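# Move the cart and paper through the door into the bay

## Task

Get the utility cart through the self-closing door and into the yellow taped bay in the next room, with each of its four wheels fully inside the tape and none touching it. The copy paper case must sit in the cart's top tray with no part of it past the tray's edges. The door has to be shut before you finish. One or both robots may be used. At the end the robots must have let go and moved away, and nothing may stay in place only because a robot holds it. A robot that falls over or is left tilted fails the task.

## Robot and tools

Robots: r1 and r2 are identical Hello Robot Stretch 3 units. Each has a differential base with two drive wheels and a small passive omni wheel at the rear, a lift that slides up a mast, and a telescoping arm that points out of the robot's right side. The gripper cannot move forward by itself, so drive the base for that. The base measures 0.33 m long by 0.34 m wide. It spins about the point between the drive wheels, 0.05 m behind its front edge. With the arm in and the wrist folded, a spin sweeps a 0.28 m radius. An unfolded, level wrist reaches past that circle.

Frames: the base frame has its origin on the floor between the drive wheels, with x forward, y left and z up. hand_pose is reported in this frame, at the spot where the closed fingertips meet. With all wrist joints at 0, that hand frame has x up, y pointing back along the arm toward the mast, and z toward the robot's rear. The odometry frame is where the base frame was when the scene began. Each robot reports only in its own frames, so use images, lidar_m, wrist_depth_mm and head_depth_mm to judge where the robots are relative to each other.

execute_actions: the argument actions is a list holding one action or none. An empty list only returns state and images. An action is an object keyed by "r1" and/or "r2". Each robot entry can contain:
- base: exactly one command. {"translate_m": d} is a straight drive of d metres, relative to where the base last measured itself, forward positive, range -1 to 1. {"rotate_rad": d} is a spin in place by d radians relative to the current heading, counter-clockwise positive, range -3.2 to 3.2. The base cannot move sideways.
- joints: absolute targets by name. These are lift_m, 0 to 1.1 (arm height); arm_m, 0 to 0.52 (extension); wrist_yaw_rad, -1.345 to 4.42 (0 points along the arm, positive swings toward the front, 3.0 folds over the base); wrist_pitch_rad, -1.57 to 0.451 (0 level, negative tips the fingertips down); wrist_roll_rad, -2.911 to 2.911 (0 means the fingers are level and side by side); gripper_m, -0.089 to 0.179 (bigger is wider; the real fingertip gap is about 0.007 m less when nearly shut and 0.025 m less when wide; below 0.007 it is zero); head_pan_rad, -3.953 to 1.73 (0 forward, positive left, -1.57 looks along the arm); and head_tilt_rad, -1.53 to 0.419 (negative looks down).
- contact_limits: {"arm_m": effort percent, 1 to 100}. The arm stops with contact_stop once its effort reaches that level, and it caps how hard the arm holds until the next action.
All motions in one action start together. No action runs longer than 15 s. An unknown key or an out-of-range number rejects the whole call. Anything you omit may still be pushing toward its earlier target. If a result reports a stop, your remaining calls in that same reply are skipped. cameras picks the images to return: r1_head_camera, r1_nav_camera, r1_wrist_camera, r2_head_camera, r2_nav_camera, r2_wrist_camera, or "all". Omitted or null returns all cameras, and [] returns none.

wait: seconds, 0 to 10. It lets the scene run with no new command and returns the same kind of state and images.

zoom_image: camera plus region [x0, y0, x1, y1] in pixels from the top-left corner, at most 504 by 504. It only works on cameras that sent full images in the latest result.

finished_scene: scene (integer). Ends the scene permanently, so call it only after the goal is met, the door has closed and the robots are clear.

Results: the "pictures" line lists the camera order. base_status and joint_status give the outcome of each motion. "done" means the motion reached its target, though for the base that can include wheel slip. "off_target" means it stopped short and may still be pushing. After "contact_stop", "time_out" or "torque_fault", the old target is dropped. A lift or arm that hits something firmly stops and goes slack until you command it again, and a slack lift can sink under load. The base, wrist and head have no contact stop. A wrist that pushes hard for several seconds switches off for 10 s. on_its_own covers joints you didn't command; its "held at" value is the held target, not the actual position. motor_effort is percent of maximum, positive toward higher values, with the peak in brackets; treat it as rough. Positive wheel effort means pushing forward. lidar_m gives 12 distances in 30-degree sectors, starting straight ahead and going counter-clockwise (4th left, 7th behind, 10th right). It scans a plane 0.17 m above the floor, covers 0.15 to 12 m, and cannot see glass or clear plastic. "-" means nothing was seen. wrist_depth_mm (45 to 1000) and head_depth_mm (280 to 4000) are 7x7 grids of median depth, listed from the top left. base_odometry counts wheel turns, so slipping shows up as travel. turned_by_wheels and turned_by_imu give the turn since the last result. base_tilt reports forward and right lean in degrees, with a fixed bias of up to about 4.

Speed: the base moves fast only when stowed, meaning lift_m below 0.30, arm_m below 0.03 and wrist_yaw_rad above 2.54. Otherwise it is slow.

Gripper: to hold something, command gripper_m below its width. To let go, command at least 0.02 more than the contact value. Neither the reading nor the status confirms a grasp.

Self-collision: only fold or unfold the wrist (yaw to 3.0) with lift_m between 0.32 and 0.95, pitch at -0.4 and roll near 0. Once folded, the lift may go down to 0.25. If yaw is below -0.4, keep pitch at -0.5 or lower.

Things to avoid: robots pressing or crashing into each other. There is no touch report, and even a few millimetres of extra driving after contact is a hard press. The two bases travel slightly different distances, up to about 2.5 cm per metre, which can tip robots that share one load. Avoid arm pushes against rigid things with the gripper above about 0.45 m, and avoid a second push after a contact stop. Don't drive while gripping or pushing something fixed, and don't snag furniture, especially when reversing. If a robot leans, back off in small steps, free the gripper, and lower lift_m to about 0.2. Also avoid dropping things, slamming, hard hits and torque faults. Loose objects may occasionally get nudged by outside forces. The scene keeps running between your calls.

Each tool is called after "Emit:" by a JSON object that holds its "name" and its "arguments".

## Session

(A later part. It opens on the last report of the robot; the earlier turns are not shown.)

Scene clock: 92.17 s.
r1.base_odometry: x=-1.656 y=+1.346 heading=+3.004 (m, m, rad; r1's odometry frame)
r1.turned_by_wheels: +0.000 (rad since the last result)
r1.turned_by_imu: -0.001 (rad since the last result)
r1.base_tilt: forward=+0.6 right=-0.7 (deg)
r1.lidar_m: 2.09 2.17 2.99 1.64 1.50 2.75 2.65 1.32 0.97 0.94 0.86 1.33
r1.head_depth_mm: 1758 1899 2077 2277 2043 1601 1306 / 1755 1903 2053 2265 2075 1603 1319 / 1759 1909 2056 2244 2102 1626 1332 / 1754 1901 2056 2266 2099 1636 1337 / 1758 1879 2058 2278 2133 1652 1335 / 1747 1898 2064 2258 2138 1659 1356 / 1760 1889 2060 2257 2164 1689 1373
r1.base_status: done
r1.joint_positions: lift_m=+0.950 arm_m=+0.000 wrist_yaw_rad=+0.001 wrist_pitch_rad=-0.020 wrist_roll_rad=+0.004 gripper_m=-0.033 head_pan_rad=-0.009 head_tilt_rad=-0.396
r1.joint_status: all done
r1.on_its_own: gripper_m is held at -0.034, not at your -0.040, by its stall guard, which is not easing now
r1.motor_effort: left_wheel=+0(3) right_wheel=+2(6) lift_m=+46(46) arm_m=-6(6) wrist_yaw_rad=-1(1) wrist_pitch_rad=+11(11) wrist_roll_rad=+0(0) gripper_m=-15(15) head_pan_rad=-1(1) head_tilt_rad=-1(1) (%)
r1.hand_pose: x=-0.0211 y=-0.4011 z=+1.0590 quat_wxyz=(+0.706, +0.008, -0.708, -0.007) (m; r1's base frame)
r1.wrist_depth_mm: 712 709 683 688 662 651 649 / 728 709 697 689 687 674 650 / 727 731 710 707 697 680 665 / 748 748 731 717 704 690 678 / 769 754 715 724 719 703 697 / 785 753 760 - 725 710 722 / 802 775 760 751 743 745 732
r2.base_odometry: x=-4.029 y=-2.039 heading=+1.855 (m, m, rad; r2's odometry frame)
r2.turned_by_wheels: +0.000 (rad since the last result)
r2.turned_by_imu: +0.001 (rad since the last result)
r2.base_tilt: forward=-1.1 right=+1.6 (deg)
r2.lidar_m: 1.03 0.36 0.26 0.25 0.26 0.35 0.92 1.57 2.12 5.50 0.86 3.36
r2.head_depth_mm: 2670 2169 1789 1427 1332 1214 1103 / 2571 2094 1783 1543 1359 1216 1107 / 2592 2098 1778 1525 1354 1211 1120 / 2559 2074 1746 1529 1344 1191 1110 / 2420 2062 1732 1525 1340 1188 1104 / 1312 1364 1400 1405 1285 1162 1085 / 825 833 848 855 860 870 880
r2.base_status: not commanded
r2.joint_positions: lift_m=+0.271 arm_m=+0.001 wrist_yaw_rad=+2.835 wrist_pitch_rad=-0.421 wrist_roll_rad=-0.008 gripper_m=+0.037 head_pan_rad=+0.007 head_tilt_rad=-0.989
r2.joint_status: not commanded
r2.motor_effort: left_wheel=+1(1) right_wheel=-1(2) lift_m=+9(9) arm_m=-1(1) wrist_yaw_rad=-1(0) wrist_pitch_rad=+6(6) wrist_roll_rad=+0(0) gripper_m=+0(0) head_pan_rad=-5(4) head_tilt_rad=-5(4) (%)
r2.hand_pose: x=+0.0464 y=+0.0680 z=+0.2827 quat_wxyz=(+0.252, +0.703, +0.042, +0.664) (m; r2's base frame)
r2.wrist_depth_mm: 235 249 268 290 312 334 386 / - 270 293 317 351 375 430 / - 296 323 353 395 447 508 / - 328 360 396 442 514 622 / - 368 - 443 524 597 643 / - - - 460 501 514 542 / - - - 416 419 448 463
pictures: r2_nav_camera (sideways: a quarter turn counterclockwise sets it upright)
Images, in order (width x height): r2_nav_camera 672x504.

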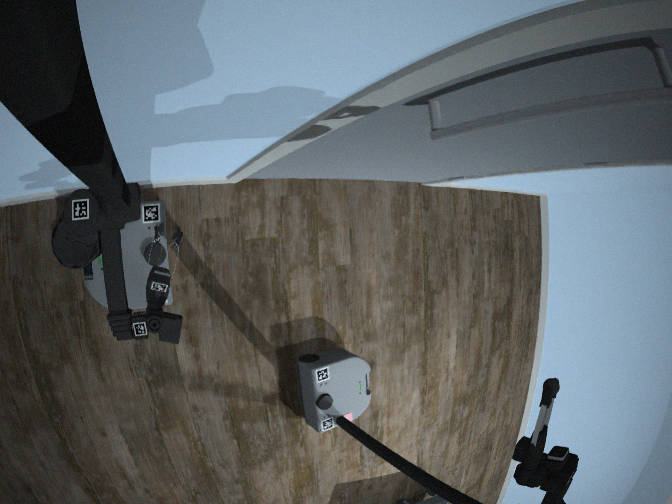

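Emit:
{"name": "execute_actions", "arguments": {"actions": [{"r1":{"joints":{"arm_m":0.4,"gripper_m":0.07},"base":{"translate_m":0.17}}}], "cameras": []}}

Emit:
{"name": "execute_actions", "arguments": {"actions": [{"r1":{"joints":{"arm_m":0.51},"contact_limits":{"arm_m":20}}}], "cameras": []}}

Emit:
{"name": "execute_actions", "arguments": {"actions": [{"r1":{"joints":{"gripper_m":-0.04}}}], "cameras": ["r1_wrist_camera"]}}

Emit:
{"name": "execute_actions", "arguments": {"actions": [{"r1":{"joints":{"arm_m":0.4}}}], "cameras": ["r1_wrist_camera"]}}

Scene clock: 105.43 s.
r1.base_odometry: x=-1.824 y=+1.370 heading=+3.004 (m, m, rad; r1's odometry frame)
r1.turned_by_wheels: +0.000 (rad since the last result)
r1.turned_by_imu: -0.002 (rad since the last result)
r1.base_tilt: forward=+0.7 right=-0.7 (deg)
r1.lidar_m: 1.93 2.00 2.75 4.82 1.70 2.93 2.82 1.33 0.97 0.93 0.76 1.34
r1.head_depth_mm: 1609 1737 1899 2068 2046 1597 1318 / 1607 1748 1895 2069 2073 1604 1324 / 1618 1738 1870 2066 2090 1628 1330 / 1614 1730 1884 2075 2107 1641 1336 / 1610 1748 1888 2077 2125 1654 1346 / 1612 1739 1888 2076 2149 1668 1362 / 1602 1735 1880 2077 2194 1682 1362
r1.base_status: done
r1.joint_positions: lift_m=+0.950 arm_m=+0.400 wrist_yaw_rad=+0.001 wrist_pitch_rad=-0.020 wrist_roll_rad=+0.004 gripper_m=+0.070 head_pan_rad=-0.009 head_tilt_rad=-0.396
r1.joint_status: all done
r1.motor_effort: left_wheel=+0(5) right_wheel=+2(7) lift_m=+46(46) arm_m=+6(5) wrist_yaw_rad=-1(1) wrist_pitch_rad=+11(11) wrist_roll_rad=+0(0) gripper_m=+0(78) head_pan_rad=+0(1) head_tilt_rad=-2(1) (%)
r1.hand_pose: x=-0.0211 y=-0.8002 z=+1.0590 quat_wxyz=(+0.706, +0.008, -0.708, -0.007) (m; r1's base frame)
r1.wrist_depth_mm: 298 293 277 287 282 278 274 / 302 302 283 290 289 282 278 / 308 304 287 296 292 288 281 / 312 310 291 300 296 290 289 / 321 315 298 307 302 297 291 / 327 321 - 310 305 300 297 / 331 329 320 316 312 308 302
r2.base_odometry: x=-4.029 y=-2.039 heading=+1.855 (m, m, rad; r2's odometry frame)
r2.turned_by_wheels: +0.000 (rad since the last result)
r2.turned_by_imu: +0.001 (rad since the last result)
r2.base_tilt: forward=-1.2 right=+1.7 (deg)
r2.lidar_m: 1.03 0.36 0.26 0.25 0.26 0.35 0.92 1.57 2.12 5.50 0.76 3.36
r2.head_depth_mm: 348 2042 1799 1562 1258 1211 1100 / 395 1956 1792 1543 1368 1212 1113 / 357 405 1779 1537 1353 1204 1114 / 2537 1964 1744 1524 1344 1202 1110 / 2299 1911 1756 1523 1332 1191 1107 / 1158 1207 1391 1401 1290 1171 1084 / 712 728 845 857 864 869 877
r2.base_status: not commanded
r2.joint_positions: lift_m=+0.271 arm_m=+0.001 wrist_yaw_rad=+2.835 wrist_pitch_rad=-0.421 wrist_roll_rad=-0.008 gripper_m=+0.037 head_pan_rad=+0.007 head_tilt_rad=-0.989
r2.joint_status: not commanded
r2.motor_effort: left_wheel=+1(1) right_wheel=-2(1) lift_m=+9(9) arm_m=+0(1) wrist_yaw_rad=+0(0) wrist_pitch_rad=+6(6) wrist_roll_rad=+0(0) gripper_m=+0(0) head_pan_rad=-4(4) head_tilt_rad=-4(4) (%)
r2.hand_pose: x=+0.0464 y=+0.0680 z=+0.2827 quat_wxyz=(+0.252, +0.703, +0.042, +0.664) (m; r2's base frame)
r2.wrist_depth_mm: 236 248 265 288 313 333 382 / - 268 293 318 352 380 436 / - 297 321 352 394 443 511 / - 327 353 397 450 522 612 / - 369 - 435 521 592 636 / - - - 470 513 516 544 / - - - 413 424 447 463
pictures: none
No camera images: the call's "cameras" was empty. Leave "cameras" out to get every camera's image.

Scene clock: 107.50 s.
r1.base_odometry: x=-1.824 y=+1.370 heading=+3.004 (m, m, rad; r1's odometry frame)
r1.turned_by_wheels: +0.000 (rad since the last result)
r1.turned_by_imu: -0.001 (rad since the last result)
r1.base_tilt: forward=+0.6 right=-0.7 (deg)
r1.lidar_m: 1.92 2.00 2.74 4.84 1.71 2.92 2.82 1.32 0.97 0.93 0.76 1.34
r1.head_depth_mm: 1615 1737 1902 2064 2040 1603 1317 / 1602 1744 1887 2086 2058 1606 1323 / 1610 1735 1885 2086 2099 1621 1330 / 1615 1752 1893 2070 2111 1649 1334 / 1612 1736 1897 2068 2124 1653 1352 / 1606 1735 1885 2062 2146 1677 1354 / 1609 1726 1880 2068 2170 1679 1359
r1.base_status: not commanded
r1.joint_positions: lift_m=+0.950 arm_m=+0.510 wrist_yaw_rad=+0.001 wrist_pitch_rad=-0.020 wrist_roll_rad=+0.004 gripper_m=+0.070 head_pan_rad=-0.009 head_tilt_rad=-0.396
r1.joint_status: all done
r1.motor_effort: left_wheel=+0(0) right_wheel=+2(2) lift_m=+46(46) arm_m=+6(5) wrist_yaw_rad=-1(1) wrist_pitch_rad=+11(11) wrist_roll_rad=+0(0) gripper_m=+0(0) head_pan_rad=+1(0) head_tilt_rad=-2(1) (%)
r1.contact_limits: arm_m 20 (drawing in: default 28, maximum 46; extending or still: default 39, maximum 64)
r1.hand_pose: x=-0.0211 y=-0.9102 z=+1.0590 quat_wxyz=(+0.706, +0.008, -0.708, -0.007) (m; r1's base frame)
r1.wrist_depth_mm: 185 170 181 179 176 173 171 / 189 173 184 180 179 176 173 / 192 176 188 121 182 179 176 / 196 179 190 125 185 182 180 / 199 182 194 126 188 185 182 / 205 186 - 192 190 189 186 / 207 191 202 130 196 192 189
r2.base_odometry: x=-4.029 y=-2.039 heading=+1.855 (m, m, rad; r2's odometry frame)
r2.turned_by_wheels: +0.000 (rad since the last result)
r2.turned_by_imu: +0.000 (rad since the last result)
r2.base_tilt: forward=-1.1 right=+1.8 (deg)
r2.lidar_m: 1.03 0.36 0.26 0.25 0.26 0.35 0.92 1.56 2.12 5.51 0.76 3.37
r2.head_depth_mm: 2643 2131 1801 1558 1271 1221 1101 / 2624 2111 1778 1555 1357 1213 1108 / 367 2062 1764 1541 1355 1206 1112 / 355 1952 1745 1523 1342 1201 1106 / 364 403 1761 1513 1340 1195 1099 / 357 1092 1390 1420 1285 1169 1083 / 719 777 845 853 863 868 879
r2.base_status: not commanded
r2.joint_positions: lift_m=+0.271 arm_m=+0.001 wrist_yaw_rad=+2.835 wrist_pitch_rad=-0.421 wrist_roll_rad=-0.008 gripper_m=+0.037 head_pan_rad=+0.007 head_tilt_rad=-0.989
r2.joint_status: not commanded
r2.motor_effort: left_wheel=+1(1) right_wheel=-1(1) lift_m=+9(9) arm_m=-1(1) wrist_yaw_rad=+0(0) wrist_pitch_rad=+6(6) wrist_roll_rad=+0(0) gripper_m=+0(0) head_pan_rad=-4(4) head_tilt_rad=-4(4) (%)
r2.hand_pose: x=+0.0464 y=+0.0680 z=+0.2827 quat_wxyz=(+0.252, +0.703, +0.042, +0.664) (m; r2's base frame)
r2.wrist_depth_mm: 235 249 268 290 316 335 389 / - 268 292 317 350 376 436 / - 296 324 355 397 446 510 / - 331 354 398 446 531 614 / - 375 - 444 518 590 644 / - - - 462 495 519 543 / - - - 410 428 443 463
pictures: none
No camera images: the call's "cameras" was empty. Leave "cameras" out to get every camera's image.

Scene clock: 109.10 s.
r1.base_odometry: x=-1.824 y=+1.370 heading=+3.004 (m, m, rad; r1's odometry frame)
r1.turned_by_wheels: +0.000 (rad since the last result)
r1.turned_by_imu: +0.000 (rad since the last result)
r1.base_tilt: forward=+0.6 right=-0.6 (deg)
r1.lidar_m: 1.92 2.00 2.75 4.84 1.70 2.93 2.83 1.32 0.97 0.93 0.76 1.34
r1.head_depth_mm: 1604 1756 1883 2081 2043 1601 1308 / 1611 1736 1902 2066 2065 1613 1326 / 1613 1724 1905 2062 2090 1614 1331 / 1612 1751 1876 2061 2100 1638 1334 / 1615 1736 1894 2067 2146 1657 1349 / 1609 1734 1878 2085 2155 1664 1359 / 1616 1744 1890 2066 2183 1672 1367
r1.base_status: not commanded
r1.joint_positions: lift_m=+0.950 arm_m=+0.510 wrist_yaw_rad=+0.001 wrist_pitch_rad=-0.020 wrist_roll_rad=+0.004 gripper_m=-0.039 head_pan_rad=-0.009 head_tilt_rad=-0.396
r1.joint_status: all done
r1.motor_effort: left_wheel=+0(0) right_wheel=+2(3) lift_m=+46(46) arm_m=+6(6) wrist_yaw_rad=-1(1) wrist_pitch_rad=+11(11) wrist_roll_rad=+0(0) gripper_m=-24(95) head_pan_rad=+1(0) head_tilt_rad=-1(1) (%)
r1.hand_pose: x=-0.0212 y=-0.9102 z=+1.0590 quat_wxyz=(+0.706, +0.008, -0.708, -0.007) (m; r1's base frame)
r1.wrist_depth_mm: 185 170 181 179 175 174 171 / 189 173 184 182 178 176 174 / 192 176 188 121 181 180 177 / 195 179 191 187 185 183 179 / 200 183 194 124 187 185 182 / 202 186 198 123 191 189 186 / 207 190 202 128 194 192 189
r2.base_odometry: x=-4.029 y=-2.039 heading=+1.855 (m, m, rad; r2's odometry frame)
r2.turned_by_wheels: +0.000 (rad since the last result)
r2.turned_by_imu: +0.000 (rad since the last result)
r2.base_tilt: forward=-1.1 right=+1.7 (deg)
r2.lidar_m: 1.03 0.36 0.26 0.25 0.26 0.35 0.92 1.57 2.12 5.51 0.76 3.36
r2.head_depth_mm: 2653 2146 1802 1559 1263 1223 1094 / 2639 2116 1777 1541 1358 1218 1113 / 366 2107 1772 1545 1352 1211 1111 / 354 1929 1763 1524 1350 1202 1113 / 364 403 1738 1516 1331 1190 1112 / 357 1092 1394 1413 1278 1176 1080 / 758 778 841 858 862 872 874
r2.base_status: not commanded
r2.joint_positions: lift_m=+0.271 arm_m=+0.001 wrist_yaw_rad=+2.835 wrist_pitch_rad=-0.421 wrist_roll_rad=-0.008 gripper_m=+0.037 head_pan_rad=+0.007 head_tilt_rad=-0.989
r2.joint_status: not commanded
r2.motor_effort: left_wheel=+1(1) right_wheel=-1(2) lift_m=+8(9) arm_m=-1(1) wrist_yaw_rad=+0(0) wrist_pitch_rad=+6(6) wrist_roll_rad=+0(0) gripper_m=+0(0) head_pan_rad=-5(4) head_tilt_rad=-4(4) (%)
r2.hand_pose: x=+0.0464 y=+0.0680 z=+0.2827 quat_wxyz=(+0.252, +0.703, +0.042, +0.664) (m; r2's base frame)
r2.wrist_depth_mm: 236 247 267 290 311 335 382 / - 268 290 317 354 374 437 / - 297 322 356 394 444 517 / - 330 356 404 445 531 610 / - 375 - 439 518 597 642 / - - - 464 502 513 542 / - - - 415 423 446 468
pictures: r1_wrist_camera
Images, in order (width x height): r1_wrist_camera 644x364.

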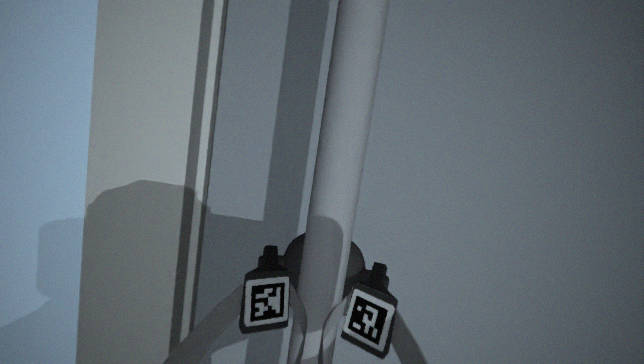

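Scene clock: 111.30 s.
r1.base_odometry: x=-1.824 y=+1.370 heading=+3.003 (m, m, rad; r1's odometry frame)
r1.turned_by_wheels: +0.000 (rad since the last result)
r1.turned_by_imu: -0.007 (rad since the last result)
r1.base_tilt: forward=+0.7 right=-0.6 (deg)
r1.lidar_m: 1.92 1.99 2.73 4.84 1.69 2.93 2.83 1.33 0.89 0.82 0.76 1.33
r1.head_depth_mm: 1614 1736 1902 2064 2053 1602 1313 / 1616 1736 1878 2093 2061 1623 1318 / 1613 1736 1898 2063 2085 1631 1326 / 1609 1737 1904 2070 2099 1642 1341 / 1617 1731 1898 2074 2135 1658 1348 / 1613 1732 1883 2070 2158 1663 1353 / 1605 1731 1886 2074 2181 1688 1358
r1.base_status: not commanded
r1.joint_positions: lift_m=+0.950 arm_m=+0.401 wrist_yaw_rad=-0.021 wrist_pitch_rad=-0.020 wrist_roll_rad=+0.004 gripper_m=-0.033 head_pan_rad=-0.009 head_tilt_rad=-0.396
r1.joint_status: all done
r1.on_its_own: gripper_m is held at -0.034, not at your -0.040, by its stall guard, which is not easing now; wrist_yaw_rad is at rest, and its effort (+17) is outside its rest range (-12 to +12)
r1.motor_effort: left_wheel=-5(6) right_wheel=+16(17) lift_m=+46(46) arm_m=-11(21) wrist_yaw_rad=+17(18) wrist_pitch_rad=+11(12) wrist_roll_rad=+0(0) gripper_m=-21(23) head_pan_rad=+0(0) head_tilt_rad=-1(2) (%)
r1.hand_pose: x=-0.0268 y=-0.8014 z=+1.0592 quat_wxyz=(+0.706, +0.000, -0.708, -0.015) (m; r1's base frame)
r1.wrist_depth_mm: 290 287 177 178 184 189 193 / 291 289 179 180 187 193 197 / 298 298 183 183 191 197 202 / 304 299 186 126 195 201 206 / 309 304 189 129 199 207 210 / 314 312 194 126 204 210 215 / 320 315 199 134 210 215 222
r2.base_odometry: x=-4.029 y=-2.039 heading=+1.855 (m, m, rad; r2's odometry frame)
r2.turned_by_wheels: +0.000 (rad since the last result)
r2.turned_by_imu: +0.000 (rad since the last result)
r2.base_tilt: forward=-1.1 right=+1.8 (deg)
r2.lidar_m: 0.72 0.36 0.26 0.25 0.26 0.35 0.92 1.57 2.11 5.50 0.76 3.36
r2.head_depth_mm: 351 2034 1810 1551 1267 1218 1100 / 390 1982 1802 1552 1366 1221 1109 / 361 410 1778 1527 1351 1205 1110 / 2546 1984 1735 1517 1345 1203 1102 / 2395 2002 1738 1513 1331 1196 1110 / 1175 756 837 890 985 1163 1086 / 375 505 485 586 894 869 875
r2.base_status: not commanded
r2.joint_positions: lift_m=+0.271 arm_m=+0.001 wrist_yaw_rad=+2.835 wrist_pitch_rad=-0.421 wrist_roll_rad=-0.008 gripper_m=+0.037 head_pan_rad=+0.007 head_tilt_rad=-0.989
r2.joint_status: not commanded
r2.motor_effort: left_wheel=+1(1) right_wheel=-1(1) lift_m=+9(9) arm_m=-1(1) wrist_yaw_rad=+0(0) wrist_pitch_rad=+6(6) wrist_roll_rad=-1(0) gripper_m=+0(0) head_pan_rad=-4(4) head_tilt_rad=-4(3) (%)
r2.hand_pose: x=+0.0464 y=+0.0680 z=+0.2827 quat_wxyz=(+0.252, +0.703, +0.042, +0.664) (m; r2's base frame)
r2.wrist_depth_mm: 237 245 265 287 314 336 - / - 270 292 319 352 374 310 / - 296 321 355 391 876 334 / - 328 358 403 450 452 398 / - 372 - 438 519 438 544 / - - - 460 504 490 542 / - - - 421 427 441 471
pictures: r1_wrist_camera
Images, in order (width x height): r1_wrist_camera 644x364.

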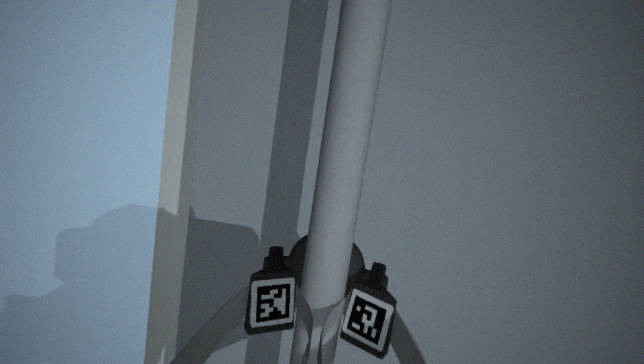

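Emit:
{"name": "execute_actions", "arguments": {"actions": [{"r1":{"joints":{"arm_m":0.2},"base":{"translate_m":-0.065}}}], "cameras": []}}

Emit:
{"name": "execute_actions", "arguments": {"actions": [{"r1":{"joints":{"arm_m":0},"base":{"translate_m":-0.12}},"r2":{"base":{"translate_m":0.0}}}], "cameras": []}}

Emit:
{"name": "execute_actions", "arguments": {"actions": [{"r2":{"base":{"translate_m":0.3}}}], "cameras": ["r2_nav_camera"]}}

Scene clock: 122.37 s.
r1.base_odometry: x=-1.760 y=+1.361 heading=+3.003 (m, m, rad; r1's odometry frame)
r1.turned_by_wheels: +0.000 (rad since the last result)
r1.turned_by_imu: -0.002 (rad since the last result)
r1.base_tilt: forward=+0.6 right=-0.7 (deg)
r1.lidar_m: 1.98 2.06 2.82 1.81 1.66 2.87 2.76 1.31 0.72 0.61 0.80 1.32
r1.head_depth_mm: 1666 1804 1964 2156 2035 1591 1313 / 1667 1791 1954 2148 2087 1603 1323 / 1677 1787 1957 2130 2091 1617 1326 / 1658 1794 1938 2135 2094 1631 1342 / 1664 1795 1960 2138 2130 1652 1343 / 1669 1792 1959 2131 2153 1667 1362 / 1668 1791 1945 2149 2180 1676 1364
r1.base_status: done
r1.joint_positions: lift_m=+0.950 arm_m=+0.201 wrist_yaw_rad=+0.001 wrist_pitch_rad=-0.022 wrist_roll_rad=+0.004 gripper_m=-0.033 head_pan_rad=-0.009 head_tilt_rad=-0.396
r1.joint_status: all done
r1.on_its_own: gripper_m is held at -0.034, not at your -0.040, by its stall guard, which is not easing now
r1.motor_effort: left_wheel=+2(23) right_wheel=+1(57) lift_m=+46(46) arm_m=-13(19) wrist_yaw_rad=-1(71) wrist_pitch_rad=+12(12) wrist_roll_rad=+0(0) gripper_m=-20(28) head_pan_rad=+1(1) head_tilt_rad=-1(1) (%)
r1.hand_pose: x=-0.0211 y=-0.6016 z=+1.0586 quat_wxyz=(+0.706, +0.008, -0.708, -0.008) (m; r1's base frame)
r1.wrist_depth_mm: 493 493 165 174 193 212 233 / 511 501 170 177 199 218 243 / 512 505 173 124 205 225 250 / 518 516 178 183 210 233 258 / 540 533 181 128 217 239 268 / 542 546 182 126 226 246 277 / 553 544 192 131 233 257 292
r2.base_odometry: x=-4.029 y=-2.039 heading=+1.855 (m, m, rad; r2's odometry frame)
r2.turned_by_wheels: +0.000 (rad since the last result)
r2.turned_by_imu: +0.001 (rad since the last result)
r2.base_tilt: forward=-1.1 right=+1.7 (deg)
r2.lidar_m: 0.39 0.36 0.26 0.25 0.26 0.35 0.92 1.57 2.12 5.50 0.80 3.35
r2.head_depth_mm: 2407 2161 1800 1568 1262 1222 1102 / 429 2042 1790 1540 1367 1212 1112 / 329 409 1671 1528 1344 1208 1115 / 368 431 530 700 1153 1202 1105 / 521 652 858 1265 1315 1194 1106 / 867 1284 1681 1505 1329 1169 1088 / 2249 1993 1705 1496 1269 873 877
r2.base_status: not commanded
r2.joint_positions: lift_m=+0.271 arm_m=+0.001 wrist_yaw_rad=+2.835 wrist_pitch_rad=-0.421 wrist_roll_rad=-0.008 gripper_m=+0.037 head_pan_rad=+0.007 head_tilt_rad=-0.989
r2.joint_status: not commanded
r2.motor_effort: left_wheel=+1(1) right_wheel=-2(1) lift_m=+8(8) arm_m=-1(1) wrist_yaw_rad=+0(1) wrist_pitch_rad=+6(6) wrist_roll_rad=+0(0) gripper_m=+0(0) head_pan_rad=-5(4) head_tilt_rad=-4(4) (%)
r2.hand_pose: x=+0.0464 y=+0.0680 z=+0.2827 quat_wxyz=(+0.252, +0.703, +0.042, +0.664) (m; r2's base frame)
r2.wrist_depth_mm: 235 249 267 289 316 331 - / - 266 290 319 353 377 - / - 294 324 356 394 910 - / - 330 352 397 447 747 810 / - 372 - 440 521 613 649 / - - - 463 502 521 536 / - - - 418 431 442 473
pictures: none
No camera images: the call's "cameras" was empty. Leave "cameras" out to get every camera's image.

Scene clock: 125.07 s.
r1.base_odometry: x=-1.641 y=+1.344 heading=+3.004 (m, m, rad; r1's odometry frame)
r1.turned_by_wheels: +0.000 (rad since the last result)
r1.turned_by_imu: +0.000 (rad since the last result)
r1.base_tilt: forward=+0.7 right=-0.7 (deg)
r1.lidar_m: 2.11 2.19 2.99 1.63 1.50 2.74 2.64 1.33 0.55 0.39 0.87 1.33
r1.head_depth_mm: 1765 1912 2084 2272 2051 1601 1311 / 1776 1919 2065 2281 2051 1612 1317 / 1769 1907 2088 2251 2101 1620 1329 / 1769 1914 2081 2267 2099 1634 1337 / 1762 1910 2065 2272 2119 1653 1346 / 1760 1918 2063 2253 2156 1667 1356 / 1770 1918 2072 2267 2164 1686 1363
r1.base_status: done
r1.joint_positions: lift_m=+0.950 arm_m=+0.001 wrist_yaw_rad=+0.023 wrist_pitch_rad=-0.025 wrist_roll_rad=+0.003 gripper_m=-0.033 head_pan_rad=-0.009 head_tilt_rad=-0.396
r1.joint_status: all done
r1.on_its_own: gripper_m is held at -0.034, not at your -0.040, by its stall guard, which is not easing now; wrist_yaw_rad is at rest, and its effort (-18) is outside its rest range (-12 to +12)
r1.motor_effort: left_wheel=+3(15) right_wheel=-7(48) lift_m=+45(46) arm_m=-13(19) wrist_yaw_rad=-18(85) wrist_pitch_rad=+13(14) wrist_roll_rad=+1(1) gripper_m=-22(28) head_pan_rad=+1(0) head_tilt_rad=-1(1) (%)
r1.hand_pose: x=-0.0156 y=-0.4014 z=+1.0579 quat_wxyz=(+0.706, +0.017, -0.708, -0.001) (m; r1's base frame)
r1.wrist_depth_mm: 712 147 157 170 212 257 325 / 736 150 162 173 220 269 343 / 749 154 167 124 228 279 366 / 771 155 171 127 236 293 387 / 761 160 176 127 247 308 411 / 794 163 174 127 261 324 444 / 811 164 188 136 281 342 476
r2.base_odometry: x=-4.029 y=-2.039 heading=+1.855 (m, m, rad; r2's odometry frame)
r2.turned_by_wheels: +0.000 (rad since the last result)
r2.turned_by_imu: +0.000 (rad since the last result)
r2.base_tilt: forward=-1.0 right=+1.8 (deg)
r2.lidar_m: 0.65 0.36 0.26 0.25 0.26 0.35 0.92 1.57 2.12 5.48 0.87 0.56
r2.head_depth_mm: 503 561 655 1355 1314 1226 1104 / 565 640 736 889 1336 1216 1103 / 645 740 878 1065 1301 1216 1118 / 745 879 1072 1373 1352 1202 1110 / 886 1088 1391 1508 1337 1194 1111 / 1097 1403 1681 1501 1325 1171 1089 / 2235 1987 1724 1494 1273 868 877
r2.base_status: done
r2.joint_positions: lift_m=+0.271 arm_m=+0.001 wrist_yaw_rad=+2.835 wrist_pitch_rad=-0.421 wrist_roll_rad=-0.008 gripper_m=+0.037 head_pan_rad=+0.007 head_tilt_rad=-0.989
r2.joint_status: not commanded
r2.motor_effort: left_wheel=+0(1) right_wheel=+0(0) lift_m=+8(9) arm_m=-1(1) wrist_yaw_rad=-1(0) wrist_pitch_rad=+6(6) wrist_roll_rad=+0(0) gripper_m=+0(0) head_pan_rad=-3(4) head_tilt_rad=-4(4) (%)
r2.hand_pose: x=+0.0464 y=+0.0680 z=+0.2827 quat_wxyz=(+0.252, +0.703, +0.042, +0.664) (m; r2's base frame)
r2.wrist_depth_mm: 237 247 266 289 315 333 - / - 268 290 320 351 376 - / - 294 320 354 392 926 - / - 334 355 400 449 732 796 / - 372 - 440 521 594 637 / - - - 469 499 516 545 / - - - 414 431 449 464
pictures: none
No camera images: the call's "cameras" was empty. Leave "cameras" out to get every camera's image.

Scene clock: 127.80 s.
r1.base_odometry: x=-1.641 y=+1.344 heading=+3.004 (m, m, rad; r1's odometry frame)
r1.turned_by_wheels: +0.000 (rad since the last result)
r1.turned_by_imu: -0.001 (rad since the last result)
r1.base_tilt: forward=+0.7 right=-0.7 (deg)
r1.lidar_m: 2.11 2.19 2.99 1.63 1.50 2.74 2.64 1.33 0.55 0.39 0.71 1.33
r1.head_depth_mm: 1771 1917 2090 2278 2043 1587 1311 / 1773 1918 2078 2270 2079 1610 1320 / 1774 1910 2079 2275 2081 1621 1324 / 1767 1917 2079 2286 2105 1637 1335 / 1760 1898 2072 2252 2131 1643 1350 / 1763 1896 2071 2272 2171 1667 1350 / 1760 1909 2052 2260 2169 1675 1361
r1.base_status: not commanded
r1.joint_positions: lift_m=+0.950 arm_m=+0.001 wrist_yaw_rad=+0.023 wrist_pitch_rad=-0.025 wrist_roll_rad=+0.003 gripper_m=-0.033 head_pan_rad=-0.009 head_tilt_rad=-0.396
r1.joint_status: not commanded
r1.on_its_own: gripper_m is held at -0.034, not at your -0.040, by its stall guard, which is not easing now; wrist_yaw_rad is at rest, and its effort (-18) is outside its rest range (-12 to +12)
r1.motor_effort: left_wheel=+3(3) right_wheel=-7(7) lift_m=+46(46) arm_m=-13(13) wrist_yaw_rad=-18(18) wrist_pitch_rad=+13(14) wrist_roll_rad=+0(0) gripper_m=-21(21) head_pan_rad=+0(1) head_tilt_rad=-1(1) (%)
r1.hand_pose: x=-0.0156 y=-0.4014 z=+1.0579 quat_wxyz=(+0.706, +0.017, -0.708, -0.001) (m; r1's base frame)
r1.wrist_depth_mm: 723 147 158 170 212 259 324 / 731 150 162 173 220 269 346 / 749 153 166 124 228 280 361 / 765 155 171 127 237 293 384 / 778 160 176 127 245 311 413 / 801 164 175 127 261 325 441 / 823 164 189 135 279 342 478
r2.base_odometry: x=-4.113 y=-1.751 heading=+1.855 (m, m, rad; r2's odometry frame)
r2.turned_by_wheels: +0.000 (rad since the last result)
r2.turned_by_imu: +0.000 (rad since the last result)
r2.base_tilt: forward=-1.1 right=+1.7 (deg)
r2.lidar_m: 0.43 1.01 3.31 0.24 0.26 0.35 0.93 1.87 2.53 2.56 0.32 0.33
r2.head_depth_mm: 321 358 406 466 548 1177 1097 / 360 407 469 552 670 920 1101 / 409 472 557 675 860 1147 1104 / 474 559 683 873 1211 1198 1108 / 563 691 885 1229 1336 1202 1106 / 694 898 1258 1480 1324 1188 1084 / 903 1159 1661 1491 1327 1177 1046
r2.base_status: done
r2.joint_positions: lift_m=+0.271 arm_m=+0.001 wrist_yaw_rad=+2.835 wrist_pitch_rad=-0.421 wrist_roll_rad=-0.008 gripper_m=+0.037 head_pan_rad=+0.007 head_tilt_rad=-0.989
r2.joint_status: not commanded
r2.motor_effort: left_wheel=+1(13) right_wheel=-1(3) lift_m=+9(8) arm_m=+0(1) wrist_yaw_rad=+0(1) wrist_pitch_rad=+6(6) wrist_roll_rad=+0(0) gripper_m=+0(0) head_pan_rad=-4(4) head_tilt_rad=-4(4) (%)
r2.hand_pose: x=+0.0464 y=+0.0680 z=+0.2827 quat_wxyz=(+0.252, +0.703, +0.042, +0.664) (m; r2's base frame)
r2.wrist_depth_mm: 240 247 260 - - - - / - 273 285 - - - - / - 303 319 816 899 965 - / - 337 347 657 703 755 810 / - 375 - 548 593 618 664 / - - - 466 500 518 541 / - - - 415 432 444 471
pictures: r2_nav_camera (sideways: a quarter turn counterclockwise sets it upright)
Images, in order (width x height): r2_nav_camera 672x504.

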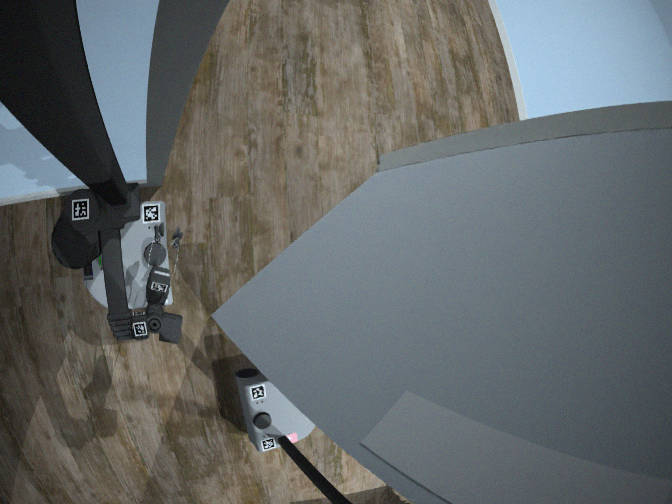

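Emit:
{"name": "execute_actions", "arguments": {"actions": [{"r2":{"base":{"translate_m":0.07}}}], "cameras": []}}

Emit:
{"name": "execute_actions", "arguments": {"actions": [{"r2":{"base":{"rotate_rad":0.55}}}], "cameras": []}}

Emit:
{"name": "execute_actions", "arguments": {"actions": [{"r2":{"base":{"translate_m":0.33}}}], "cameras": []}}

Emit:
{"name": "execute_actions", "arguments": {"actions": [{"r2":{"base":{"rotate_rad":-1.45}}}], "cameras": ["r2_nav_camera"]}}

Scene clock: 136.37 s.
r1.base_odometry: x=-1.641 y=+1.344 heading=+3.004 (m, m, rad; r1's odometry frame)
r1.turned_by_wheels: +0.000 (rad since the last result)
r1.turned_by_imu: -0.001 (rad since the last result)
r1.base_tilt: forward=+0.7 right=-0.7 (deg)
r1.lidar_m: 2.11 2.19 2.99 1.63 1.49 2.74 2.64 1.33 0.55 0.39 0.68 1.33
r1.head_depth_mm: 1760 1910 2065 2287 2059 1600 1308 / 1764 1914 2066 2283 2059 1600 1319 / 1766 1907 2086 2278 2091 1623 1324 / 1768 1921 2086 2266 2099 1641 1337 / 1772 1912 2080 2269 2133 1649 1340 / 1757 1911 2072 2261 2159 1662 1356 / 1762 1933 2063 2259 2160 1679 1362
r1.base_status: not commanded
r1.joint_positions: lift_m=+0.950 arm_m=+0.001 wrist_yaw_rad=+0.023 wrist_pitch_rad=-0.025 wrist_roll_rad=+0.003 gripper_m=-0.033 head_pan_rad=-0.009 head_tilt_rad=-0.396
r1.joint_status: not commanded
r1.on_its_own: gripper_m is held at -0.034, not at your -0.040, by its stall guard, which is not easing now; wrist_yaw_rad is at rest, and its effort (-18) is outside its rest range (-12 to +12)
r1.motor_effort: left_wheel=+3(3) right_wheel=-7(7) lift_m=+46(46) arm_m=-13(13) wrist_yaw_rad=-18(18) wrist_pitch_rad=+13(14) wrist_roll_rad=+0(0) gripper_m=-21(21) head_pan_rad=+1(0) head_tilt_rad=-2(1) (%)
r1.hand_pose: x=-0.0156 y=-0.4014 z=+1.0579 quat_wxyz=(+0.706, +0.017, -0.708, -0.001) (m; r1's base frame)
r1.wrist_depth_mm: 716 147 158 170 212 256 324 / 728 150 162 173 219 268 345 / 759 153 166 124 228 281 364 / 770 155 171 127 238 296 388 / 773 159 176 127 248 309 411 / 796 163 176 128 262 325 445 / 792 165 189 136 278 342 475
r2.base_odometry: x=-4.132 y=-1.684 heading=+1.855 (m, m, rad; r2's odometry frame)
r2.turned_by_wheels: +0.000 (rad since the last result)
r2.turned_by_imu: +0.001 (rad since the last result)
r2.base_tilt: forward=-1.0 right=+1.8 (deg)
r2.lidar_m: 0.38 0.89 3.29 0.24 0.25 0.35 0.94 1.95 2.64 2.45 0.28 0.29
r2.head_depth_mm: 289 311 351 404 474 585 1097 / 311 354 406 478 579 739 1098 / 355 409 482 587 749 1027 1109 / 412 486 590 754 1052 1191 1105 / 489 597 767 1069 1309 1197 1110 / 602 777 1088 1457 1328 1181 1094 / 785 1039 1607 1493 1308 1180 1070
r2.base_status: done
r2.joint_positions: lift_m=+0.271 arm_m=+0.001 wrist_yaw_rad=+2.835 wrist_pitch_rad=-0.421 wrist_roll_rad=-0.008 gripper_m=+0.037 head_pan_rad=+0.007 head_tilt_rad=-0.989
r2.joint_status: not commanded
r2.motor_effort: left_wheel=+1(13) right_wheel=-1(3) lift_m=+9(9) arm_m=+0(1) wrist_yaw_rad=+0(0) wrist_pitch_rad=+6(6) wrist_roll_rad=+0(0) gripper_m=+0(0) head_pan_rad=-5(4) head_tilt_rad=-4(4) (%)
r2.hand_pose: x=+0.0464 y=+0.0680 z=+0.2827 quat_wxyz=(+0.252, +0.703, +0.042, +0.664) (m; r2's base frame)
r2.wrist_depth_mm: 229 245 - - - - - / - 263 - - - - - / - 292 768 829 915 961 - / - 323 635 653 701 757 812 / - 361 - 552 589 607 655 / - - - 463 504 517 539 / - - - 417 427 448 466
pictures: none
No camera images: the call's "cameras" was empty. Leave "cameras" out to get every camera's image.

Scene clock: 137.83 s.
r1.base_odometry: x=-1.641 y=+1.344 heading=+3.004 (m, m, rad; r1's odometry frame)
r1.turned_by_wheels: +0.000 (rad since the last result)
r1.turned_by_imu: +0.000 (rad since the last result)
r1.base_tilt: forward=+0.7 right=-0.7 (deg)
r1.lidar_m: 2.11 2.19 2.99 1.63 1.50 2.74 2.64 1.33 0.55 0.39 0.68 1.32
r1.head_depth_mm: 1768 1916 2085 2280 2042 1589 1307 / 1762 1904 2090 2285 2054 1621 1321 / 1765 1898 2087 2297 2082 1620 1330 / 1771 1911 2072 2259 2093 1634 1341 / 1761 1917 2079 2277 2117 1646 1348 / 1758 1905 2081 2269 2143 1662 1352 / 1777 1906 2086 2269 2180 1670 1366
r1.base_status: not commanded
r1.joint_positions: lift_m=+0.950 arm_m=+0.001 wrist_yaw_rad=+0.023 wrist_pitch_rad=-0.025 wrist_roll_rad=+0.003 gripper_m=-0.033 head_pan_rad=-0.009 head_tilt_rad=-0.396
r1.joint_status: not commanded
r1.on_its_own: gripper_m is held at -0.034, not at your -0.040, by its stall guard, which is not easing now; wrist_yaw_rad is at rest, and its effort (-18) is outside its rest range (-12 to +12)
r1.motor_effort: left_wheel=+4(3) right_wheel=-7(7) lift_m=+46(46) arm_m=-13(13) wrist_yaw_rad=-18(18) wrist_pitch_rad=+14(13) wrist_roll_rad=+0(0) gripper_m=-22(21) head_pan_rad=+1(0) head_tilt_rad=-1(2) (%)
r1.hand_pose: x=-0.0156 y=-0.4014 z=+1.0579 quat_wxyz=(+0.706, +0.017, -0.708, -0.001) (m; r1's base frame)
r1.wrist_depth_mm: 725 147 158 170 212 258 328 / 721 150 161 173 219 268 342 / 754 153 166 124 226 281 367 / 771 155 171 127 236 294 386 / 786 159 176 127 245 309 413 / 797 164 175 127 262 323 446 / 816 164 188 136 279 344 482
r2.base_odometry: x=-4.132 y=-1.684 heading=+2.405 (m, m, rad; r2's odometry frame)
r2.turned_by_wheels: +0.550 (rad since the last result)
r2.turned_by_imu: +0.539 (rad since the last result)
r2.base_tilt: forward=-1.2 right=+1.8 (deg)
r2.lidar_m: 0.95 3.28 0.24 0.25 0.36 1.02 1.96 2.68 0.70 0.28 0.29 0.39
r2.head_depth_mm: 647 654 659 661 663 666 668 / 872 907 912 913 923 930 929 / 2573 1930 1338 1478 1331 1211 1117 / 2549 2083 1743 1530 1336 1196 1105 / 2499 2058 1721 1515 1326 1198 1112 / 2498 2032 1727 1500 1323 1179 1084 / 2449 2031 1717 1492 1318 1174 929
r2.base_status: done
r2.joint_positions: lift_m=+0.271 arm_m=+0.001 wrist_yaw_rad=+2.835 wrist_pitch_rad=-0.421 wrist_roll_rad=-0.008 gripper_m=+0.037 head_pan_rad=+0.007 head_tilt_rad=-0.989
r2.joint_status: not commanded
r2.motor_effort: left_wheel=-4(13) right_wheel=+1(4) lift_m=+9(9) arm_m=-2(1) wrist_yaw_rad=+0(1) wrist_pitch_rad=+6(6) wrist_roll_rad=-1(0) gripper_m=+0(1) head_pan_rad=-5(4) head_tilt_rad=-4(4) (%)
r2.hand_pose: x=+0.0464 y=+0.0680 z=+0.2827 quat_wxyz=(+0.252, +0.703, +0.042, +0.664) (m; r2's base frame)
r2.wrist_depth_mm: 321 310 285 268 - - - / - 337 315 304 - - - / - 378 353 347 880 963 - / - 426 388 412 689 761 814 / - 466 - 425 594 607 657 / - - - 455 506 519 542 / - - - 417 426 448 466
pictures: none
No camera images: the call's "cameras" was empty. Leave "cameras" out to get every camera's image.

Scene clock: 140.67 s.
r1.base_odometry: x=-1.641 y=+1.344 heading=+3.004 (m, m, rad; r1's odometry frame)
r1.turned_by_wheels: +0.000 (rad since the last result)
r1.turned_by_imu: -0.001 (rad since the last result)
r1.base_tilt: forward=+0.7 right=-0.7 (deg)
r1.lidar_m: 2.10 2.19 3.00 1.63 1.50 2.75 2.64 1.33 0.55 0.39 0.96 1.33
r1.head_depth_mm: 1773 1911 2073 2287 2054 1600 1312 / 1767 1911 2082 2268 2064 1610 1319 / 1759 1911 2070 2272 2082 1623 1329 / 1778 1915 2085 2272 2106 1642 1339 / 1761 1901 2061 2260 2109 1656 1350 / 1760 1897 2060 2270 2143 1671 1352 / 1767 1895 2071 2286 2170 1676 1361
r1.base_status: not commanded
r1.joint_positions: lift_m=+0.950 arm_m=+0.001 wrist_yaw_rad=+0.023 wrist_pitch_rad=-0.025 wrist_roll_rad=+0.003 gripper_m=-0.033 head_pan_rad=-0.009 head_tilt_rad=-0.396
r1.joint_status: not commanded
r1.on_its_own: gripper_m is held at -0.034, not at your -0.040, by its stall guard, which is not easing now; wrist_yaw_rad is at rest, and its effort (-18) is outside its rest range (-12 to +12)
r1.motor_effort: left_wheel=+3(3) right_wheel=-7(7) lift_m=+46(46) arm_m=-13(13) wrist_yaw_rad=-18(18) wrist_pitch_rad=+13(14) wrist_roll_rad=+1(1) gripper_m=-21(22) head_pan_rad=+1(0) head_tilt_rad=-1(1) (%)
r1.hand_pose: x=-0.0156 y=-0.4014 z=+1.0579 quat_wxyz=(+0.706, +0.017, -0.708, -0.001) (m; r1's base frame)
r1.wrist_depth_mm: 742 147 158 170 212 257 323 / 728 150 162 173 220 267 346 / 755 154 166 124 228 280 362 / 759 155 170 127 238 292 382 / 785 159 175 127 246 308 412 / 783 163 175 127 261 324 444 / 806 164 188 135 279 340 481
r2.base_odometry: x=-4.377 y=-1.462 heading=+2.405 (m, m, rad; r2's odometry frame)
r2.turned_by_wheels: +0.000 (rad since the last result)
r2.turned_by_imu: +0.000 (rad since the last result)
r2.base_tilt: forward=-1.2 right=+1.7 (deg)
r2.lidar_m: 0.75 3.11 2.99 3.05 0.31 0.32 2.26 0.40 0.28 0.27 0.28 0.37
r2.head_depth_mm: 584 620 623 624 627 631 632 / 2305 749 847 868 875 877 878 / 2502 2105 1725 1267 1307 1192 1122 / 2546 2075 1752 1539 1342 1195 1100 / 2520 2069 1737 1507 1322 1188 1111 / 2491 2039 1721 1490 1328 1182 1082 / 2441 2025 1714 1497 1321 1179 1065
r2.base_status: done
r2.joint_positions: lift_m=+0.271 arm_m=+0.001 wrist_yaw_rad=+2.835 wrist_pitch_rad=-0.421 wrist_roll_rad=-0.008 gripper_m=+0.037 head_pan_rad=+0.007 head_tilt_rad=-0.989
r2.joint_status: not commanded
r2.motor_effort: left_wheel=-4(12) right_wheel=+1(6) lift_m=+9(8) arm_m=-1(1) wrist_yaw_rad=+0(1) wrist_pitch_rad=+6(6) wrist_roll_rad=+0(0) gripper_m=+0(0) head_pan_rad=-3(4) head_tilt_rad=-5(4) (%)
r2.hand_pose: x=+0.0464 y=+0.0680 z=+0.2827 quat_wxyz=(+0.252, +0.703, +0.042, +0.664) (m; r2's base frame)
r2.wrist_depth_mm: - - - - - - - / - 928 - - - - - / - 722 774 850 886 987 - / - 600 648 659 700 751 805 / - 503 - 540 595 617 649 / - - - 464 498 516 545 / - - - 417 426 447 465
pictures: none
No camera images: the call's "cameras" was empty. Leave "cameras" out to get every camera's image.

Scene clock: 142.80 s.
r1.base_odometry: x=-1.641 y=+1.344 heading=+3.004 (m, m, rad; r1's odometry frame)
r1.turned_by_wheels: +0.000 (rad since the last result)
r1.turned_by_imu: -0.001 (rad since the last result)
r1.base_tilt: forward=+0.7 right=-0.7 (deg)
r1.lidar_m: 2.10 2.18 3.00 1.63 1.49 2.74 2.64 1.33 0.55 0.39 0.96 1.33
r1.head_depth_mm: 1774 1914 2085 2297 2043 1601 1315 / 1766 1913 2073 2278 2062 1609 1323 / 1773 1919 2070 2265 2071 1618 1321 / 1770 1919 2084 2270 2104 1641 1335 / 1761 1900 2061 2285 2147 1655 1348 / 1756 1912 2077 2261 2137 1660 1352 / 1753 1920 2069 2277 2185 1668 1359
r1.base_status: not commanded
r1.joint_positions: lift_m=+0.950 arm_m=+0.001 wrist_yaw_rad=+0.023 wrist_pitch_rad=-0.025 wrist_roll_rad=+0.003 gripper_m=-0.033 head_pan_rad=-0.009 head_tilt_rad=-0.396
r1.joint_status: not commanded
r1.on_its_own: gripper_m is held at -0.034, not at your -0.040, by its stall guard, which is not easing now; wrist_yaw_rad is at rest, and its effort (-18) is outside its rest range (-12 to +12)
r1.motor_effort: left_wheel=+3(3) right_wheel=-7(7) lift_m=+46(46) arm_m=-13(13) wrist_yaw_rad=-18(18) wrist_pitch_rad=+14(13) wrist_roll_rad=+0(0) gripper_m=-22(21) head_pan_rad=-1(2) head_tilt_rad=-1(1) (%)
r1.hand_pose: x=-0.0156 y=-0.4014 z=+1.0579 quat_wxyz=(+0.706, +0.017, -0.708, -0.001) (m; r1's base frame)
r1.wrist_depth_mm: 726 147 157 170 212 258 326 / 733 151 161 173 219 267 342 / 745 153 166 124 227 279 365 / 765 156 171 127 237 295 389 / 764 159 176 127 246 309 411 / 795 164 175 127 259 323 444 / 813 164 189 136 281 343 481
r2.base_odometry: x=-4.377 y=-1.462 heading=+0.955 (m, m, rad; r2's odometry frame)
r2.turned_by_wheels: -1.450 (rad since the last result)
r2.turned_by_imu: -1.418 (rad since the last result)
r2.base_tilt: forward=-1.1 right=+1.7 (deg)
r2.lidar_m: 0.27 0.29 0.42 2.81 3.02 2.99 2.73 0.32 0.74 2.36 0.35 0.27
r2.head_depth_mm: - - 308 389 564 1169 1098 / - - 306 397 577 1071 1107 / - - 311 404 596 1130 1111 / - - 311 412 612 1148 1117 / - - 315 419 629 1137 1108 / - - 320 428 645 1147 1084 / - - 324 438 668 1145 1067
r2.base_status: done
r2.joint_positions: lift_m=+0.271 arm_m=+0.001 wrist_yaw_rad=+2.835 wrist_pitch_rad=-0.421 wrist_roll_rad=-0.008 gripper_m=+0.037 head_pan_rad=+0.007 head_tilt_rad=-0.989
r2.joint_status: not commanded
r2.motor_effort: left_wheel=+1(14) right_wheel=-1(6) lift_m=+9(8) arm_m=-1(1) wrist_yaw_rad=+0(1) wrist_pitch_rad=+6(6) wrist_roll_rad=+0(0) gripper_m=+0(0) head_pan_rad=-4(5) head_tilt_rad=-4(4) (%)
r2.hand_pose: x=+0.0464 y=+0.0680 z=+0.2827 quat_wxyz=(+0.252, +0.703, +0.042, +0.664) (m; r2's base frame)
r2.wrist_depth_mm: - - - - 487 325 244 / - 910 - 791 494 327 244 / - 726 780 792 491 330 246 / - 607 636 677 503 329 245 / - 506 - 551 460 330 247 / - - - 461 438 329 249 / - - - 413 421 335 249
pictures: r2_nav_camera (sideways: a quarter turn counterclockwise sets it upright)
Images, in order (width x height): r2_nav_camera 672x504.

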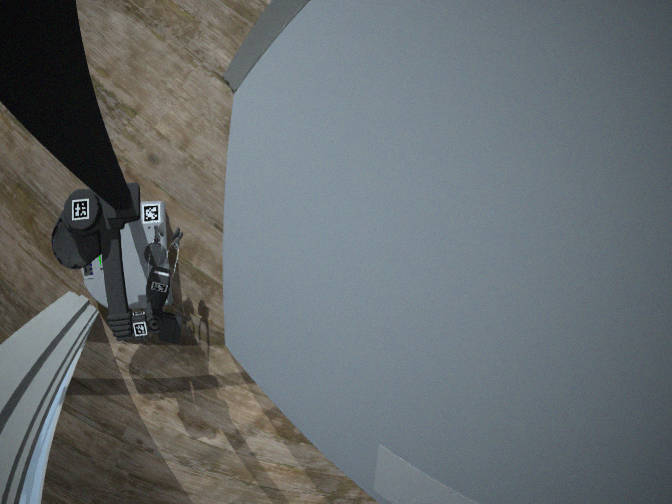

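Emit:
{"name": "execute_actions", "arguments": {"actions": [{"r1":{"joints":{"gripper_m":0.12}},"r2":{"base":{"translate_m":0.06},"joints":{"wrist_yaw_rad":3.1,"lift_m":0.33}}}], "cameras": []}}

Emit:
{"name": "execute_actions", "arguments": {"actions": [{"r1":{"joints":{"head_tilt_rad":-0.9}}}], "cameras": ["r1_wrist_camera"]}}

Scene clock: 154.53 s.
r1.base_odometry: x=-1.641 y=+1.344 heading=+3.003 (m, m, rad; r1's odometry frame)
r1.turned_by_wheels: +0.000 (rad since the last result)
r1.turned_by_imu: -0.002 (rad since the last result)
r1.base_tilt: forward=+0.7 right=-0.7 (deg)
r1.lidar_m: 2.11 2.18 3.00 1.63 1.50 2.74 2.64 1.33 0.79 0.67 0.67 1.33
r1.head_depth_mm: 1770 1922 2088 2272 2038 1600 1314 / 1765 1911 2073 2281 2048 1617 1315 / 1767 1915 2086 2291 2099 1628 1326 / 1766 1917 2065 2276 2099 1636 1333 / 1766 1906 2071 2278 2116 1642 1345 / 1767 1893 2079 2266 2148 1666 1350 / 1772 1897 2077 2280 2176 1668 1362
r1.base_status: not commanded
r1.joint_positions: lift_m=+0.950 arm_m=+0.000 wrist_yaw_rad=+0.003 wrist_pitch_rad=-0.022 wrist_roll_rad=+0.003 gripper_m=+0.120 head_pan_rad=-0.009 head_tilt_rad=-0.396
r1.joint_status: all done
r1.motor_effort: left_wheel=+1(1) right_wheel=+1(7) lift_m=+46(46) arm_m=-5(13) wrist_yaw_rad=-2(18) wrist_pitch_rad=+12(14) wrist_roll_rad=+0(0) gripper_m=+0(82) head_pan_rad=+0(0) head_tilt_rad=-2(1) (%)
r1.hand_pose: x=-0.0207 y=-0.4010 z=+1.0587 quat_wxyz=(+0.706, +0.009, -0.708, -0.007) (m; r1's base frame)
r1.wrist_depth_mm: 718 716 404 444 473 513 551 / 715 704 418 442 481 519 576 / 740 722 424 462 500 535 588 / 747 739 436 476 503 550 608 / 773 757 451 484 524 571 632 / 776 766 465 497 528 592 652 / 810 776 471 508 546 627 670
r2.base_odometry: x=-4.342 y=-1.413 heading=+0.954 (m, m, rad; r2's odometry frame)
r2.turned_by_wheels: +0.000 (rad since the last result)
r2.turned_by_imu: -0.278 (rad since the last result)
r2.base_tilt: forward=-1.2 right=+1.7 (deg)
r2.lidar_m: - - 0.15 0.37 3.19 3.00 3.04 0.34 0.33 0.19 0.15 -
r2.head_depth_mm: - - - - - - 1064 / - - - - - - 1054 / - - - - - - - / - - - - - - 448 / - - - - - - 613 / - - - - - - 1044 / - - - - - - 1034
r2.base_status: done
r2.joint_positions: lift_m=+0.330 arm_m=+0.001 wrist_yaw_rad=+3.087 wrist_pitch_rad=-0.418 wrist_roll_rad=-0.009 gripper_m=+0.037 head_pan_rad=+0.002 head_tilt_rad=-0.996
r2.joint_status: all done
r2.motor_effort: left_wheel=-2(54) right_wheel=+7(41) lift_m=+29(40) arm_m=+0(3) wrist_yaw_rad=+8(19) wrist_pitch_rad=+5(7) wrist_roll_rad=+0(0) gripper_m=+0(0) head_pan_rad=-1(4) head_tilt_rad=-2(5) (%)
r2.hand_pose: x=-0.0090 y=+0.0786 z=+0.3424 quat_wxyz=(+0.165, +0.692, +0.129, +0.691) (m; r2's base frame)
r2.wrist_depth_mm: - - - - 301 147 99 / 955 - - 819 276 142 96 / 778 833 920 849 260 137 93 / 629 668 757 730 241 132 91 / 545 577 - 621 209 128 89 / 486 507 - 544 180 125 87 / - - - 398 232 121 86
pictures: none
No camera images: the call's "cameras" was empty. Leave "cameras" out to get every camera's image.

Scene clock: 155.40 s.
r1.base_odometry: x=-1.641 y=+1.344 heading=+3.003 (m, m, rad; r1's odometry frame)
r1.turned_by_wheels: +0.000 (rad since the last result)
r1.turned_by_imu: +0.000 (rad since the last result)
r1.base_tilt: forward=+0.7 right=-0.7 (deg)
r1.lidar_m: 2.11 2.19 2.99 1.63 1.50 2.74 2.64 1.33 0.80 0.67 0.67 1.33
r1.head_depth_mm: 1935 2140 1789 1544 1355 1204 1088 / 1934 2105 1805 1547 1359 1209 1088 / 1926 2120 1807 1566 1371 1226 1094 / 1922 2125 1829 1573 1374 1220 1101 / 1918 2137 1839 1573 1391 1226 1106 / 1902 2139 1862 1594 1394 1231 1113 / 1882 2133 1867 1602 1396 1247 1116
r1.base_status: not commanded
r1.joint_positions: lift_m=+0.950 arm_m=+0.000 wrist_yaw_rad=+0.003 wrist_pitch_rad=-0.022 wrist_roll_rad=+0.003 gripper_m=+0.120 head_pan_rad=-0.009 head_tilt_rad=-0.888
r1.joint_status: all done
r1.motor_effort: left_wheel=+1(1) right_wheel=+1(1) lift_m=+46(46) arm_m=-5(5) wrist_yaw_rad=-2(2) wrist_pitch_rad=+12(12) wrist_roll_rad=+1(0) gripper_m=+0(0) head_pan_rad=+0(1) head_tilt_rad=-5(33) (%)
r1.hand_pose: x=-0.0207 y=-0.4010 z=+1.0587 quat_wxyz=(+0.706, +0.009, -0.708, -0.007) (m; r1's base frame)
r1.wrist_depth_mm: 720 702 408 439 468 508 553 / 718 717 417 450 482 527 569 / 734 733 424 463 495 541 583 / 727 741 436 467 511 551 600 / 758 751 456 477 523 564 625 / 790 774 468 495 536 597 641 / 780 784 472 516 555 628 678
r2.base_odometry: x=-4.342 y=-1.413 heading=+0.954 (m, m, rad; r2's odometry frame)
r2.turned_by_wheels: +0.000 (rad since the last result)
r2.turned_by_imu: +0.000 (rad since the last result)
r2.base_tilt: forward=-1.1 right=+1.7 (deg)
r2.lidar_m: - - 0.15 0.37 3.22 3.00 3.02 0.34 0.33 0.19 0.15 -
r2.head_depth_mm: - - - - - - 1057 / - - - - - - 1054 / - - - - - - - / - - - - - - 449 / - - - - - - 614 / - - - - - - 1042 / - - - - - - 1037
r2.base_status: not commanded
r2.joint_positions: lift_m=+0.330 arm_m=+0.001 wrist_yaw_rad=+3.087 wrist_pitch_rad=-0.418 wrist_roll_rad=-0.009 gripper_m=+0.037 head_pan_rad=+0.002 head_tilt_rad=-0.996
r2.joint_status: not commanded
r2.motor_effort: left_wheel=-2(3) right_wheel=+7(8) lift_m=+28(28) arm_m=+0(0) wrist_yaw_rad=+8(8) wrist_pitch_rad=+5(5) wrist_roll_rad=+0(0) gripper_m=+0(0) head_pan_rad=-1(2) head_tilt_rad=-2(2) (%)
r2.hand_pose: x=-0.0090 y=+0.0786 z=+0.3424 quat_wxyz=(+0.165, +0.692, +0.129, +0.691) (m; r2's base frame)
r2.wrist_depth_mm: - - - - 297 147 98 / 977 - - 780 278 142 96 / 772 831 903 846 258 138 93 / 630 680 745 737 241 132 91 / 554 569 - 625 209 128 89 / 478 514 - 540 181 125 87 / - - - 398 229 120 86
pictures: r1_wrist_camera
Images, in order (width x height): r1_wrist_camera 644x364.

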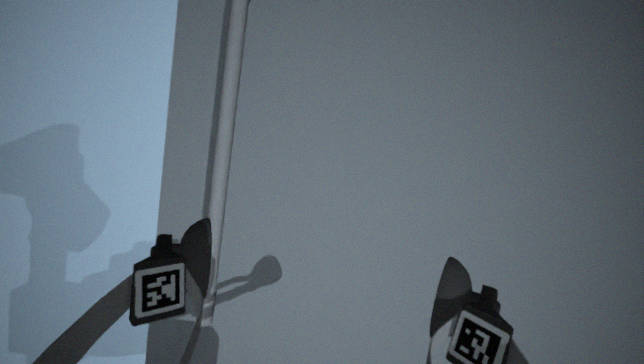

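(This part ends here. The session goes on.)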